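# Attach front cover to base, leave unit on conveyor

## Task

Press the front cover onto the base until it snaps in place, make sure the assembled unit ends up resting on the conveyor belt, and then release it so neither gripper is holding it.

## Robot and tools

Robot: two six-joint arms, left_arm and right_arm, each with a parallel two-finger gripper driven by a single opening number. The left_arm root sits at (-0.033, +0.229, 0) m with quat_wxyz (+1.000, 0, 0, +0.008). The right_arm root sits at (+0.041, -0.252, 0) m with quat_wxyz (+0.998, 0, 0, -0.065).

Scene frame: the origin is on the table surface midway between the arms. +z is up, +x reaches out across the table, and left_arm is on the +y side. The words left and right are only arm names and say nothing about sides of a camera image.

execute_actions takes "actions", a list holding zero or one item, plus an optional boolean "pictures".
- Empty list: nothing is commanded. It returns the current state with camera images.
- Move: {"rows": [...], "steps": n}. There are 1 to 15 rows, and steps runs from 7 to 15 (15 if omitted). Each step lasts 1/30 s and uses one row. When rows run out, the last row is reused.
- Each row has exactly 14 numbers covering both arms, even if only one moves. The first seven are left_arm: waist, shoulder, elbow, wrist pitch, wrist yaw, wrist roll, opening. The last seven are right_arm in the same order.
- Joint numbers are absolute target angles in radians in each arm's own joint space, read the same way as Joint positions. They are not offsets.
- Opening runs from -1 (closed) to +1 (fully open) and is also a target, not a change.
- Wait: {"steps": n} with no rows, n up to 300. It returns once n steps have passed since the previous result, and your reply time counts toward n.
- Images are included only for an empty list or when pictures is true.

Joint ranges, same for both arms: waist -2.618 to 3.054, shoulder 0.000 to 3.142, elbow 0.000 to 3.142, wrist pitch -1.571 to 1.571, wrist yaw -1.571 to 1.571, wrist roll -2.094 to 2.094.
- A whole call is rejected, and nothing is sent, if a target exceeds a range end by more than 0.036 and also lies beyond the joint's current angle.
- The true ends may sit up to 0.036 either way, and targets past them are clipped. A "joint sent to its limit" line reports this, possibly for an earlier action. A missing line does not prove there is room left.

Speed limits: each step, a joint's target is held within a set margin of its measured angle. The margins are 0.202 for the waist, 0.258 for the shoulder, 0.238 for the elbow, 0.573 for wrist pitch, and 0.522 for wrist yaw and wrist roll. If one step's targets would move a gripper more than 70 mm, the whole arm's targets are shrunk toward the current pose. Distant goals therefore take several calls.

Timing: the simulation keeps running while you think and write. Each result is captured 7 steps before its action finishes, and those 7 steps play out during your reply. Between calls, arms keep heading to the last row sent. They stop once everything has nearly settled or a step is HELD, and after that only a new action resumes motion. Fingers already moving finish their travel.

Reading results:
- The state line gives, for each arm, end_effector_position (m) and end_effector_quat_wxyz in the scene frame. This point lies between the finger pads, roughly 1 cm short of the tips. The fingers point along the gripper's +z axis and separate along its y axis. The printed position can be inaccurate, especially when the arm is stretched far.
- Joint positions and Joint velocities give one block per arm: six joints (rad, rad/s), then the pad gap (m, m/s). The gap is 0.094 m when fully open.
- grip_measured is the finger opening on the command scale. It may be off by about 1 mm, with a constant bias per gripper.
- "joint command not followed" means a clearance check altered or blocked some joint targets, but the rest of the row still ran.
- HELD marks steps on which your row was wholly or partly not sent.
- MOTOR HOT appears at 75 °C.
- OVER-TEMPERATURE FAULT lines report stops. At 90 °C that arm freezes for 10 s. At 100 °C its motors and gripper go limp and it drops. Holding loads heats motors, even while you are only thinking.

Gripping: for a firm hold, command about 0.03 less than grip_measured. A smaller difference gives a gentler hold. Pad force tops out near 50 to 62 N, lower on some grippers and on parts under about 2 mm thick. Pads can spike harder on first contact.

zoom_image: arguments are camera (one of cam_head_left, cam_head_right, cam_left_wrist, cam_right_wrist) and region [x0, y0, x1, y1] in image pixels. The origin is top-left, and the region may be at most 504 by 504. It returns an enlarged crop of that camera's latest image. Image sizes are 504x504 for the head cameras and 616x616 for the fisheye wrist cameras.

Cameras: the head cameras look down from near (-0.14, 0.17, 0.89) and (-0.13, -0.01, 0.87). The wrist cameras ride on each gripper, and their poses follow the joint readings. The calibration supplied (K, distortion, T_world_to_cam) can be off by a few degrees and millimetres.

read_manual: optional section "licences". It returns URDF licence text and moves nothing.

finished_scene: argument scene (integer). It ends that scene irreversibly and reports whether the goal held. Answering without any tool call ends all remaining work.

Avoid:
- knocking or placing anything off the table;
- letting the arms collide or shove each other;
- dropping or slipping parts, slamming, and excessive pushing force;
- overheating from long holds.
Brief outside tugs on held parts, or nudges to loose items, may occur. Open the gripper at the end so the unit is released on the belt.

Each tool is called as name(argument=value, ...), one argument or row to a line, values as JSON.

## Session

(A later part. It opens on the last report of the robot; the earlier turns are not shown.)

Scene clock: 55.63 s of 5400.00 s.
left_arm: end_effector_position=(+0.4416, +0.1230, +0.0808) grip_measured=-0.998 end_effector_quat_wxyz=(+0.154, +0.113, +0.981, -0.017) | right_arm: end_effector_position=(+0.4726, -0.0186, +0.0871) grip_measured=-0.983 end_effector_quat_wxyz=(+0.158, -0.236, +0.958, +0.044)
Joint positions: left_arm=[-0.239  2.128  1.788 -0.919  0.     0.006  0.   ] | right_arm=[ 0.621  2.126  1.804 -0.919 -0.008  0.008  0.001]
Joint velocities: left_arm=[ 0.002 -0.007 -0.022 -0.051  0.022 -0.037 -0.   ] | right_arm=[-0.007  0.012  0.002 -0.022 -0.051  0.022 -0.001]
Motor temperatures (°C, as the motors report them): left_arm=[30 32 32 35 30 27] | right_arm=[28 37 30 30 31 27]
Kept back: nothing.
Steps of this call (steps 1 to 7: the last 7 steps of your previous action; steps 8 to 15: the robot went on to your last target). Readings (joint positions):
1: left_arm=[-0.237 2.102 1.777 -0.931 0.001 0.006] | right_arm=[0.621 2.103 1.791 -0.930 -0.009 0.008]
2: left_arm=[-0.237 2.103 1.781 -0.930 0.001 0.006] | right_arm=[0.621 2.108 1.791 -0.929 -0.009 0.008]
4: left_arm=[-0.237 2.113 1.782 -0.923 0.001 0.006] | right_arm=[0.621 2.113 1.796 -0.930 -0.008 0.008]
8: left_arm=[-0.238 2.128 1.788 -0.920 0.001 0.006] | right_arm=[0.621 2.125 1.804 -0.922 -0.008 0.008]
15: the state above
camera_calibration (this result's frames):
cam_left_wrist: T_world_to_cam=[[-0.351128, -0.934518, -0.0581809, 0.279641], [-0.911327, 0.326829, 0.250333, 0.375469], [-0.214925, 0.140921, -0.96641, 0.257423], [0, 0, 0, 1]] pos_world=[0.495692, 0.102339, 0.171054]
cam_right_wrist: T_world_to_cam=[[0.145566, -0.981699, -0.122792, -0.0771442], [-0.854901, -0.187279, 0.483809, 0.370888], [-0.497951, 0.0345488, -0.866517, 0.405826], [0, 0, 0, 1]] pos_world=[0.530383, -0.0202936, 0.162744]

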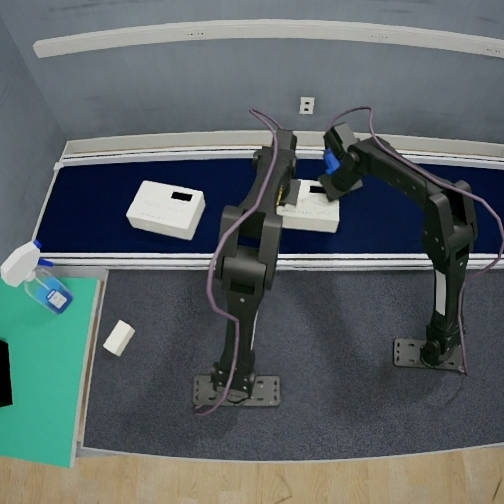

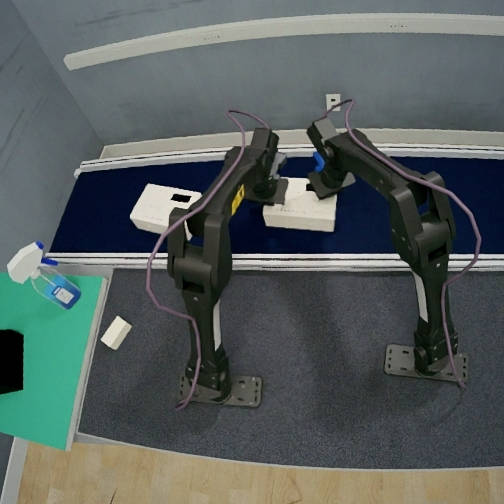

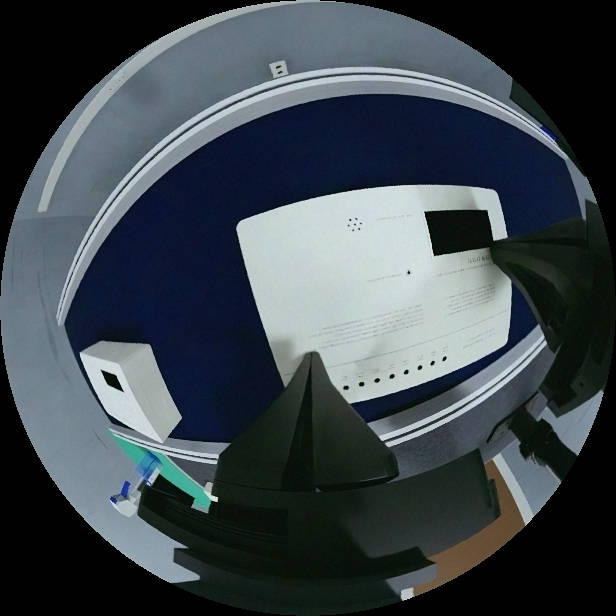

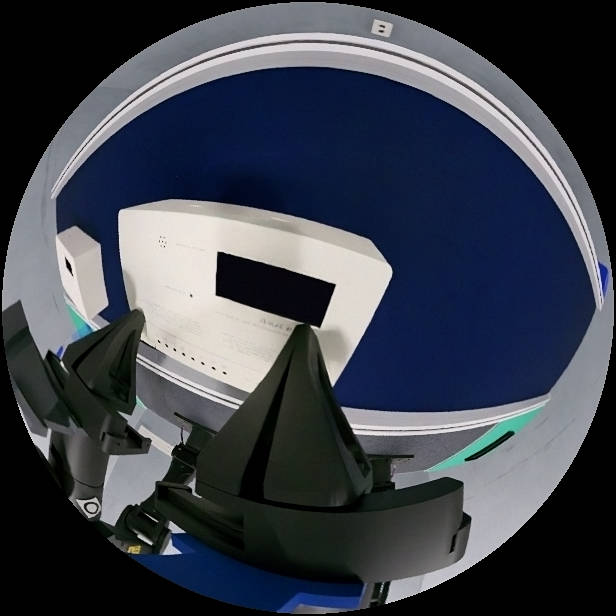

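execute_actions(
  actions=[
    {"rows":[[-0.25,2.21,1.79,-0.93,0,0,-1,0.626,2.21,1.8,-0.924,0,0,-1]],"steps":10},
  ],
)

execute_actions(
  actions=[
    {"rows":[[-0.22,2.13,1.79,-0.93,0,0,-1,0.6,2.13,1.8,-0.924,0,0,-1],[-0.22,2.08,1.79,-0.93,0,0,-1,0.6,2.08,1.8,-0.924,0,0,-1],[-0.2,2.04,1.79,-0.93,0,0,-1,0.58,2.04,1.8,-0.924,0,0,-1],[-0.17,2,1.79,-0.93,0,0,-1,0.55,2,1.8,-0.924,0,0,-1],[-0.14,1.96,1.79,-0.93,0,0,-1,0.52,1.96,1.8,-0.924,0,0,-1],[-0.1,1.92,1.79,-0.93,0,0,-1,0.48,1.94,1.8,-0.924,0,0,-1],[-0.05,1.9,1.79,-0.93,0,0,0,0.42,1.94,1.8,-0.924,0,0,0]],"steps":15},
  ],
)

execute_actions(
  actions=[
    {"steps":12},
  ],
  pictures=true,
)

zoom_image(
  camera="cam_head_left",
  region=[250,160,370,250],
)

Scene clock: 56.37 s of 5400.00 s.
left_arm: end_effector_position=(+0.4415, +0.1230, +0.0796) grip_measured=-0.998 end_effector_quat_wxyz=(+0.152, +0.113, +0.982, -0.017) | right_arm: end_effector_position=(+0.4726, -0.0186, +0.0861) grip_measured=-0.983 end_effector_quat_wxyz=(+0.156, -0.236, +0.958, +0.044)
Joint positions: left_arm=[-0.239  2.134  1.793 -0.924  0.     0.006  0.   ] | right_arm=[ 0.621  2.131  1.809 -0.923 -0.008  0.008  0.001]
Joint velocities: left_arm=[-0.017  0.007  0.022 -0.051 -0.022  0.007 -0.001] | right_arm=[ 0.007  0.027  0.022 -0.095 -0.051 -0.037 -0.001]
Motor temperatures (°C, as the motors report them): left_arm=[30 32 32 34 30 27] | right_arm=[28 36 30 30 31 27]
Steps of this call (steps 1 to 15: the robot went on to your last target; steps 16 to 19: nothing new was sent; steps 20 to 22: the first 3 steps of this action). Readings (joint positions):
20: left_arm=[-0.239 2.131 1.789 -0.920 0.000 0.006] | right_arm=[0.621 2.129 1.805 -0.920 -0.008 0.008]
21: left_arm=[-0.239 2.133 1.791 -0.922 0.000 0.006] | right_arm=[0.621 2.130 1.807 -0.922 -0.008 0.008]
22: the state above

Scene clock: 56.87 s of 5400.00 s.
left_arm: end_effector_position=(+0.4476, +0.1654, +0.1391) grip_measured=-0.532 end_effector_quat_wxyz=(+0.212, +0.068, +0.975, -0.016) | right_arm: end_effector_position=(+0.4880, -0.0622, +0.1297) grip_measured=-0.516 end_effector_quat_wxyz=(+0.197, -0.189, +0.961, +0.047)
Joint positions: left_arm=[-0.149  2.     1.786 -0.928  0.004  0.006  0.022] | right_arm=[ 0.525  2.022  1.788 -0.929 -0.013  0.008  0.023]
Joint velocities: left_arm=[ 0.842 -0.896  0.002 -0.022 -0.066 -0.051  0.422] | right_arm=[-0.906 -0.662  0.007  0.007 -0.007  0.007  0.421]
Motor temperatures (°C, as the motors report them): left_arm=[30 32 32 34 30 27] | right_arm=[28 36 30 30 31 27]
Steps of this call (steps 1 to 7: the last 7 steps of your previous action; steps 8 to 15: the first 8 steps of this action). Readings (joint positions):
8: left_arm=[-0.238 2.131 1.795 -0.926 0.000 0.006] | right_arm=[0.620 2.129 1.810 -0.925 -0.008 0.008]
9: left_arm=[-0.237 2.128 1.795 -0.925 0.001 0.006] | right_arm=[0.619 2.125 1.810 -0.924 -0.010 0.008]
11: left_arm=[-0.228 2.107 1.790 -0.926 0.001 0.006] | right_arm=[0.609 2.106 1.799 -0.925 -0.010 0.008]
15: the state above

Scene clock: 57.27 s of 5400.00 s.
left_arm: end_effector_position=(+0.4486, +0.2190, +0.1904) grip_measured=-0.002 end_effector_quat_wxyz=(+0.269, +0.014, +0.963, +0.001) | right_arm: end_effector_position=(+0.5057, -0.1163, +0.1649) grip_measured=-0.002 end_effector_quat_wxyz=(+0.238, -0.133, +0.962, +0.032)
Joint positions: left_arm=[-0.043  1.892  1.786 -0.92  -0.007  0.006  0.047] | right_arm=[ 0.415  1.947  1.788 -0.926  0.005  0.008  0.047]
Joint velocities: left_arm=[-0.071 -0.007 -0.007  0.007  0.051 -0.037  0.   ] | right_arm=[ 0.105 -0.007  0.007 -0.037  0.022 -0.037  0.   ]
Motor temperatures (°C, as the motors report them): left_arm=[30 32 32 34 30 27] | right_arm=[28 36 30 30 31 27]
Kept back: nothing.
Steps of this call (steps 1 to 7: the last 7 steps of your previous action; steps 8 to 12: the robot went on to your last target). Readings (joint positions):
1: left_arm=[-0.118 1.969 1.786 -0.927 0.004 0.006] | right_arm=[0.492 2.000 1.788 -0.929 -0.013 0.008]
2: left_arm=[-0.087 1.941 1.786 -0.925 0.004 0.006] | right_arm=[0.458 1.981 1.788 -0.928 -0.011 0.008]
4: left_arm=[-0.039 1.901 1.786 -0.920 -0.002 0.006] | right_arm=[0.406 1.955 1.788 -0.926 -0.002 0.008]
8: left_arm=[-0.029 1.889 1.786 -0.919 -0.007 0.006] | right_arm=[0.391 1.947 1.788 -0.926 0.006 0.008]
12: the state above
camera_calibration (this result's frames):
cam_left_wrist: T_world_to_cam=[[-0.141108, -0.985511, -0.0941054, 0.301968], [-0.989961, 0.139689, 0.0215339, 0.442949], [-0.00807636, 0.0961993, -0.995329, 0.27382], [0, 0, 0, 1]] pos_world=[0.483324, 0.209376, 0.29142]
cam_right_wrist: T_world_to_cam=[[-0.0421643, -0.985899, -0.161939, -0.0673465], [-0.938922, -0.0163066, 0.343744, 0.428669], [-0.341537, 0.166542, -0.924995, 0.439003], [0, 0, 0, 1]] pos_world=[0.549583, -0.132519, 0.247818]

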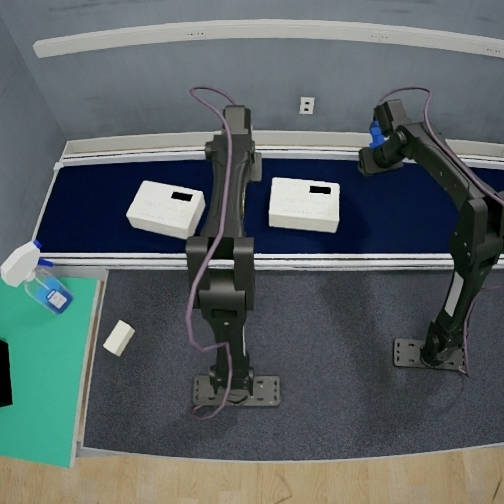

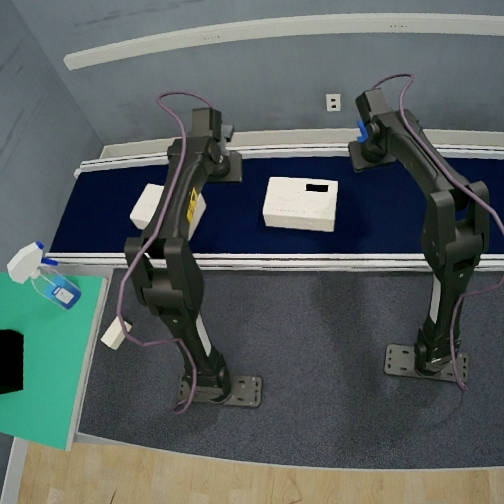

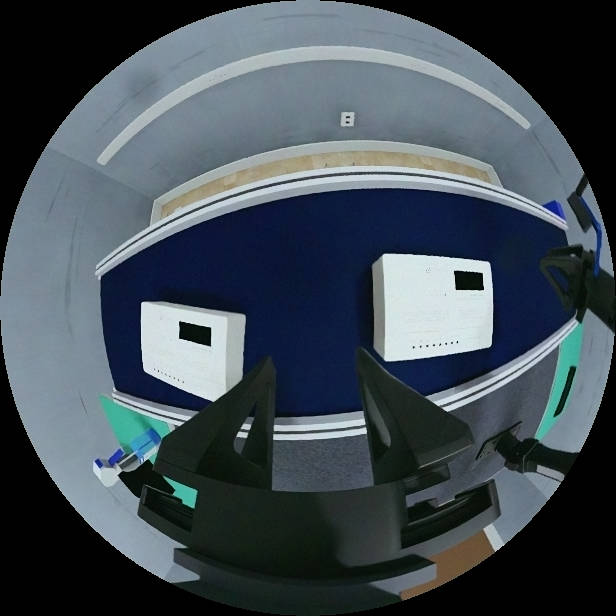

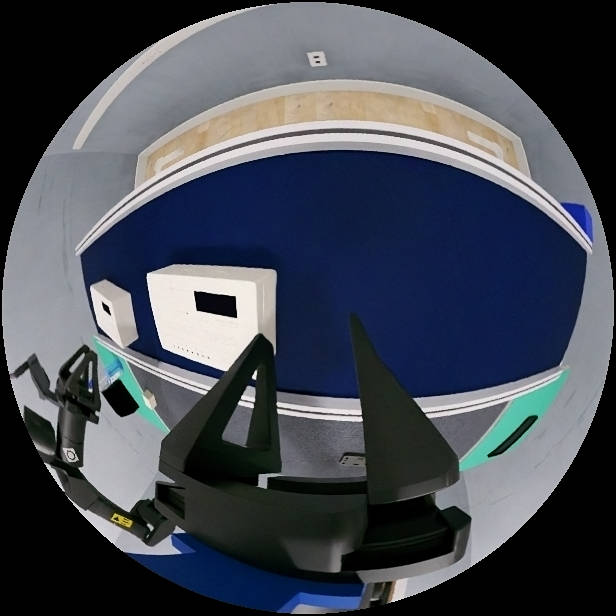

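Region (250, 160, 370, 250) of cam_head_left's 504x504 image, scaled by 4.200, with more detail than that image has; it fills the top 378 rows of this view, and the rest is white.

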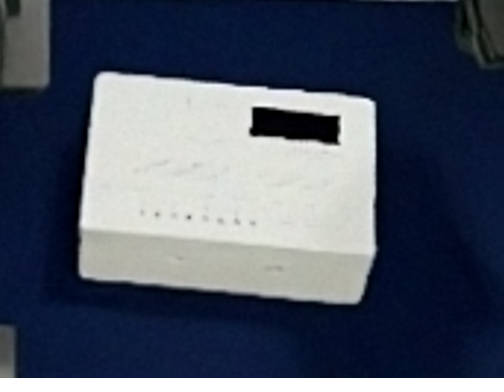

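zoom_image(
  camera="cam_right_wrist",
  region=[130,250,300,380],
)

zoom_image(
  camera="cam_left_wrist",
  region=[350,240,510,380],
)

Region (130, 250, 300, 380) of cam_right_wrist's 616x616 image, scaled by 2.965, with more detail than that image has; it fills the top 385 rows of this view, and the rest is white.

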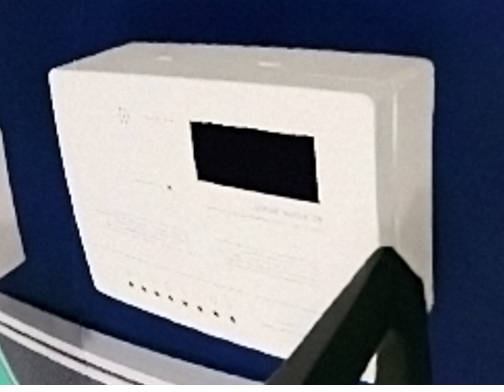

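Region (350, 240, 510, 380) of cam_left_wrist's 616x616 image, scaled by 3.150, with more detail than that image has; it fills the top 441 rows of this view, and the rest is white.

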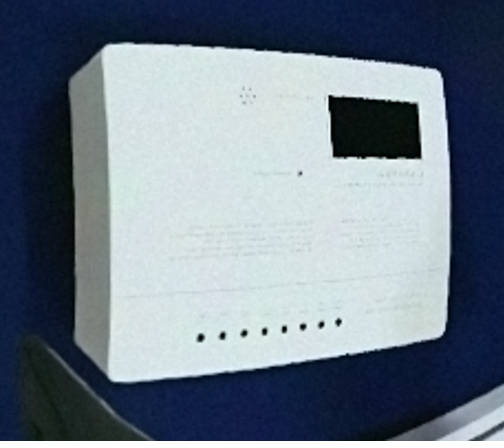

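execute_actions(
  actions=[
    {"rows":[[-0.05,1.9,1.79,-0.93,0,0,0,0.615,1.98,1.8,-1.02,0,0,-1]],"steps":15},
  ],
)

execute_actions(
  actions=[
    {"rows":[[-0.05,1.9,1.79,-0.93,0,0,0,0.615,2,1.8,-1.02,0,0,-1],[-0.05,1.9,1.79,-0.93,0,0,0,0.615,2.02,1.8,-1.02,0,0,-1],[-0.05,1.9,1.79,-0.93,0,0,0,0.615,2.04,1.8,-1.02,0,0,-1],[-0.05,1.9,1.79,-0.93,0,0,0,0.615,2.06,1.8,-1.02,0,0,-1],[-0.05,1.9,1.79,-0.93,0,0,0,0.615,2.075,1.8,-1.02,0,0,-1],[-0.05,1.9,1.79,-0.93,0,0,0,0.615,2.09,1.8,-1.02,0,0,-1],[-0.05,1.9,1.79,-0.93,0,0,0,0.615,2.1,1.8,-1.02,0,0,-1],[-0.05,1.9,1.79,-0.93,0,0,0,0.615,2.11,1.8,-1.02,0,0,-1],[-0.05,1.9,1.79,-0.93,0,0,0,0.615,2.12,1.8,-1.02,0,0,-1],[-0.05,1.9,1.79,-0.93,0,0,0,0.615,2.14,1.79,-1.02,0,0,-1],[-0.05,1.9,1.79,-0.93,0,0,0,0.615,2.16,1.78,-1.02,0,0,-1],[-0.05,1.9,1.79,-0.93,0,0,0,0.615,2.18,1.77,-1.02,0,0,-1],[-0.05,1.9,1.79,-0.93,0,0,0,0.615,2.2,1.76,-1.02,0,0,-1],[-0.05,1.9,1.79,-0.93,0,0,0,0.615,2.22,1.75,-1.02,0,0,-1]],"steps":15},
  ],
)

execute_actions(
  actions=[
    {"steps":14},
  ],
)

execute_actions(
  actions=[
    {"rows":[[-0.05,1.9,1.79,-0.93,0,0,0,0.615,2.1,1.8,-1.02,0,0,-1],[-0.05,1.9,1.79,-0.93,0,0,0,0.615,2.06,1.8,-1.02,0,0,-1],[-0.05,1.9,1.79,-0.93,0,0,0,0.6,2.03,1.8,-1.02,0,0,-1],[-0.05,1.9,1.79,-0.93,0,0,0,0.57,2,1.8,-1.02,0,0,-1],[-0.05,1.9,1.79,-0.93,0,0,0,0.5,2,1.8,-1.02,0,0,-1],[-0.05,1.9,1.79,-0.93,0,0,0,0.42,2,1.8,-1.02,0,0,-1],[-0.05,1.9,1.79,-0.93,0,0,0,0.33,2,1.8,-1.02,0,0,-1]],"steps":15},
  ],
)

execute_actions(
  actions=[
    {"steps":12},
  ],
  pictures=true,
)

zoom_image(
  camera="cam_right_wrist",
  region=[80,220,300,400],
)

Scene clock: 58.47 s of 5400.00 s.
left_arm: end_effector_position=(+0.4486, +0.2183, +0.1904) grip_measured=-0.002 end_effector_quat_wxyz=(+0.269, +0.015, +0.963, +0.000) | right_arm: end_effector_position=(+0.4508, -0.0180, +0.1412) grip_measured=-0.982 end_effector_quat_wxyz=(+0.186, -0.246, +0.950, +0.051)
Joint positions: left_arm=[-0.044  1.892  1.786 -0.92  -0.007  0.006  0.047] | right_arm=[ 0.646  1.985  1.788 -0.986 -0.003  0.008  0.001]
Joint velocities: left_arm=[-0.007  0.002  0.002  0.037  0.037 -0.007 -0.001] | right_arm=[ 0.393  0.1   -0.007 -0.212 -0.183  0.007  0.   ]
Motor temperatures (°C, as the motors report them): left_arm=[30 32 32 34 30 27] | right_arm=[28 36 30 30 31 27]
Steps of this call (steps 1 to 28: the robot went on to your last target; steps 29 to 36: the first 8 steps of this action). Readings (joint positions):
29: left_arm=[-0.044 1.892 1.786 -0.920 -0.007 0.006] | right_arm=[0.431 1.949 1.788 -0.931 0.011 0.008]
30: left_arm=[-0.044 1.892 1.786 -0.920 -0.007 0.006] | right_arm=[0.452 1.951 1.788 -0.940 0.017 0.008]
32: left_arm=[-0.044 1.892 1.786 -0.920 -0.007 0.006] | right_arm=[0.525 1.961 1.788 -0.959 0.018 0.008]
36: the state above

Scene clock: 58.97 s of 5400.00 s.
left_arm: end_effector_position=(+0.4486, +0.2183, +0.1904) grip_measured=-0.002 end_effector_quat_wxyz=(+0.269, +0.015, +0.963, +0.000) | right_arm: end_effector_position=(+0.4536, -0.0329, +0.0988) grip_measured=-0.982 end_effector_quat_wxyz=(+0.133, -0.233, +0.963, +0.037)
Joint positions: left_arm=[-0.044  1.892  1.786 -0.92  -0.007  0.006  0.047] | right_arm=[ 0.614  2.076  1.788 -1.007 -0.007  0.008  0.001]
Joint velocities: left_arm=[ 0.002 -0.007  0.007 -0.066  0.022  0.037 -0.   ] | right_arm=[-0.007  0.608  0.017 -0.095 -0.007  0.022 -0.   ]
Motor temperatures (°C, as the motors report them): left_arm=[30 32 32 34 30 27] | right_arm=[28 36 30 30 31 27]
Steps of this call (steps 1 to 7: the last 7 steps of your previous action; steps 8 to 15: the first 8 steps of this action). Readings (joint positions):
8: left_arm=[-0.044 1.892 1.786 -0.920 -0.007 0.006] | right_arm=[0.617 1.988 1.788 -1.006 -0.008 0.008]
9: left_arm=[-0.044 1.892 1.786 -0.920 -0.007 0.006] | right_arm=[0.615 1.990 1.788 -1.007 -0.007 0.008]
11: left_arm=[-0.044 1.892 1.786 -0.920 -0.007 0.006] | right_arm=[0.614 2.005 1.788 -1.007 -0.007 0.008]
15: the state above

Scene clock: 59.43 s of 5400.00 s.
left_arm: end_effector_position=(+0.4486, +0.2183, +0.1904) grip_measured=-0.002 end_effector_quat_wxyz=(+0.269, +0.015, +0.963, +0.000) | right_arm: end_effector_position=(+0.4560, -0.0319, +0.0844) grip_measured=-0.983 end_effector_quat_wxyz=(+0.121, -0.234, +0.964, +0.033)
Joint positions: left_arm=[-0.044  1.892  1.786 -0.92  -0.007  0.006  0.047] | right_arm=[ 0.614  2.115  1.798 -1.002 -0.006  0.008  0.001]
Joint velocities: left_arm=[ 0.007  0.002 -0.017  0.022 -0.007 -0.051 -0.   ] | right_arm=[ 0.002 -0.002 -0.002 -0.007  0.022 -0.051  0.   ]
Motor temperatures (°C, as the motors report them): left_arm=[30 32 32 34 30 27] | right_arm=[28 36 30 30 31 27]
Kept back: nothing.
Steps of this call (steps 1 to 7: the last 7 steps of your previous action; steps 8 to 14: the robot went on to your last target). Readings (joint positions):
1: left_arm=[-0.044 1.892 1.786 -0.920 -0.007 0.006] | right_arm=[0.614 2.095 1.788 -1.007 -0.007 0.008]
2: left_arm=[-0.044 1.892 1.786 -0.920 -0.007 0.006] | right_arm=[0.614 2.104 1.795 -1.011 -0.006 0.008]
4: left_arm=[-0.044 1.892 1.786 -0.920 -0.007 0.006] | right_arm=[0.614 2.111 1.797 -1.005 -0.006 0.008]
8: left_arm=[-0.044 1.892 1.786 -0.920 -0.007 0.006] | right_arm=[0.614 2.115 1.798 -1.002 -0.006 0.008]
14: the state above

Scene clock: 59.70 s of 5400.00 s.
left_arm: end_effector_position=(+0.4486, +0.2183, +0.1904) grip_measured=-0.002 end_effector_quat_wxyz=(+0.269, +0.015, +0.963, +0.000) | right_arm: end_effector_position=(+0.4733, -0.0736, +0.1139) grip_measured=-0.983 end_effector_quat_wxyz=(+0.149, -0.185, +0.971, +0.038)
Joint positions: left_arm=[-0.044  1.892  1.786 -0.92  -0.007  0.006  0.047] | right_arm=[ 0.513  2.045  1.793 -1.011 -0.018  0.008  0.001]
Joint velocities: left_arm=[ 0.012  0.007  0.002 -0.095 -0.051 -0.037  0.   ] | right_arm=[-1.175 -0.256 -0.017 -0.066 -0.007 -0.066 -0.001]
Motor temperatures (°C, as the motors report them): left_arm=[30 32 32 34 30 27] | right_arm=[28 36 30 30 31 27]
Steps of this call (steps 1 to 8: the first 8 steps of this action). Readings (joint positions):
1: left_arm=[-0.044 1.892 1.786 -0.920 -0.007 0.006] | right_arm=[0.614 2.109 1.800 -1.002 -0.006 0.008]
2: left_arm=[-0.044 1.892 1.786 -0.920 -0.007 0.006] | right_arm=[0.614 2.107 1.800 -1.003 -0.006 0.008]
4: left_arm=[-0.044 1.892 1.786 -0.920 -0.007 0.006] | right_arm=[0.611 2.093 1.796 -1.005 -0.006 0.008]
8: the state above

Scene clock: 60.10 s of 5400.00 s.
left_arm: end_effector_position=(+0.4486, +0.2183, +0.1904) grip_measured=-0.002 end_effector_quat_wxyz=(+0.269, +0.015, +0.963, +0.000) | right_arm: end_effector_position=(+0.5007, -0.1658, +0.1204) grip_measured=-0.983 end_effector_quat_wxyz=(+0.160, -0.087, +0.983, +0.011)
Joint positions: left_arm=[-0.044  1.892  1.786 -0.92  -0.007  0.006  0.047] | right_arm=[ 0.317  2.03   1.793 -1.011  0.008  0.008  0.001]
Joint velocities: left_arm=[-0.002  0.002 -0.002 -0.051 -0.051 -0.022  0.   ] | right_arm=[ 0.261 -0.002 -0.022 -0.022 -0.022 -0.007  0.   ]
Motor temperatures (°C, as the motors report them): left_arm=[30 32 32 34 30 27] | right_arm=[28 36 30 30 31 27]
Kept back: nothing.
Steps of this call (steps 1 to 7: the last 7 steps of your previous action; steps 8 to 12: the robot went on to your last target). Readings (joint positions):
1: left_arm=[-0.044 1.892 1.786 -0.920 -0.007 0.006] | right_arm=[0.469 2.038 1.793 -1.011 -0.018 0.008]
2: left_arm=[-0.044 1.892 1.786 -0.920 -0.007 0.006] | right_arm=[0.422 2.033 1.793 -1.011 -0.018 0.008]
4: left_arm=[-0.044 1.892 1.786 -0.920 -0.007 0.006] | right_arm=[0.337 2.030 1.793 -1.011 -0.008 0.008]
8: left_arm=[-0.044 1.892 1.786 -0.920 -0.007 0.006] | right_arm=[0.281 2.030 1.793 -1.011 0.010 0.008]
12: the state above
camera_calibration (this result's frames):
cam_left_wrist: T_world_to_cam=[[-0.142612, -0.985295, -0.0941054, 0.301868], [-0.989747, 0.1412, 0.0215339, 0.44261], [-0.00792956, 0.0962116, -0.995329, 0.273822], [0, 0, 0, 1]] pos_world=[0.483293, 0.208588, 0.29142]
cam_right_wrist: T_world_to_cam=[[-0.160356, -0.981404, -0.105504, -0.0704924], [-0.869506, 0.0898605, 0.485679, 0.404234], [-0.467167, 0.169618, -0.867747, 0.460878], [0, 0, 0, 1]] pos_world=[0.555487, -0.18368, 0.196161]

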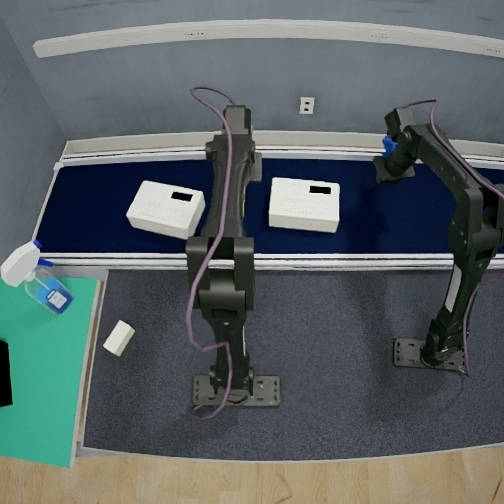

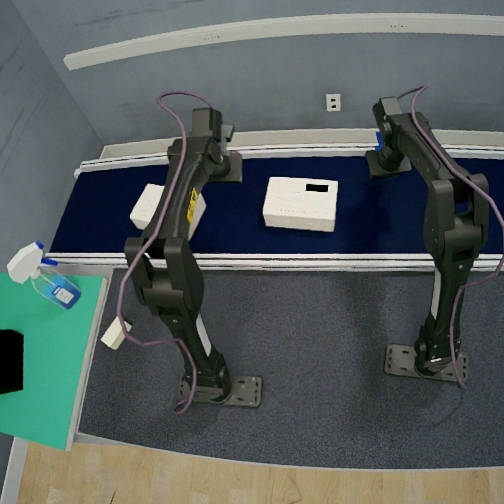

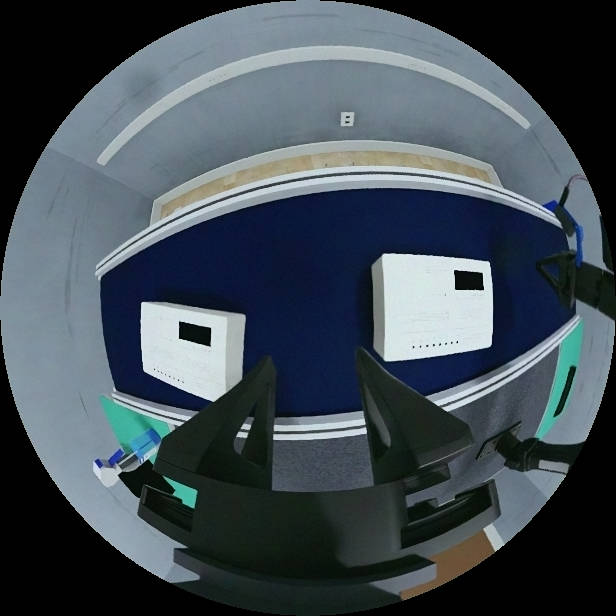

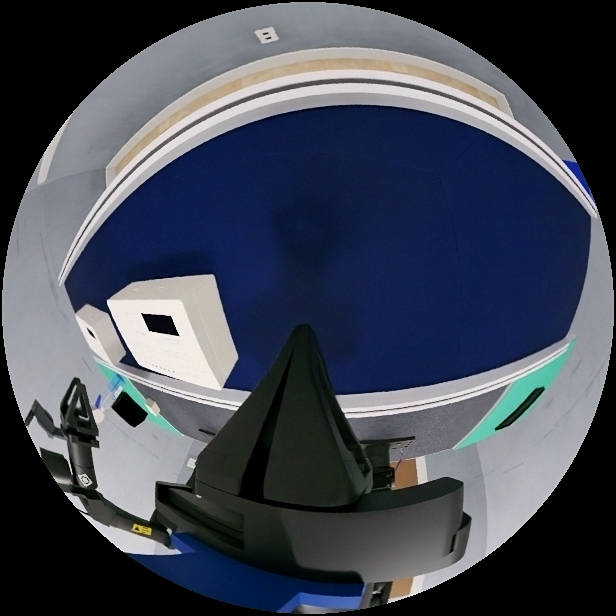

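Region (80, 220, 300, 400) of cam_right_wrist's 616x616 image, scaled by 2.291, with more detail than that image has; it fills the top 412 rows of this view, and the rest is white.

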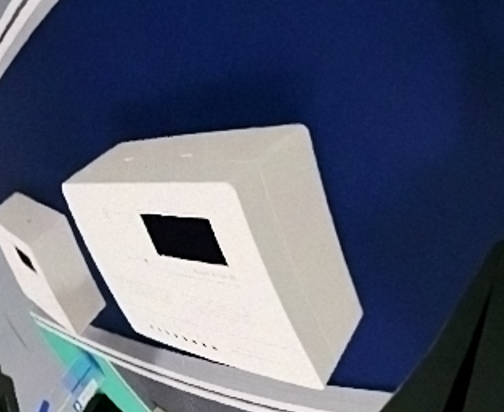

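finished_scene(
  scene=1,
)

The scene is finished: the task was done.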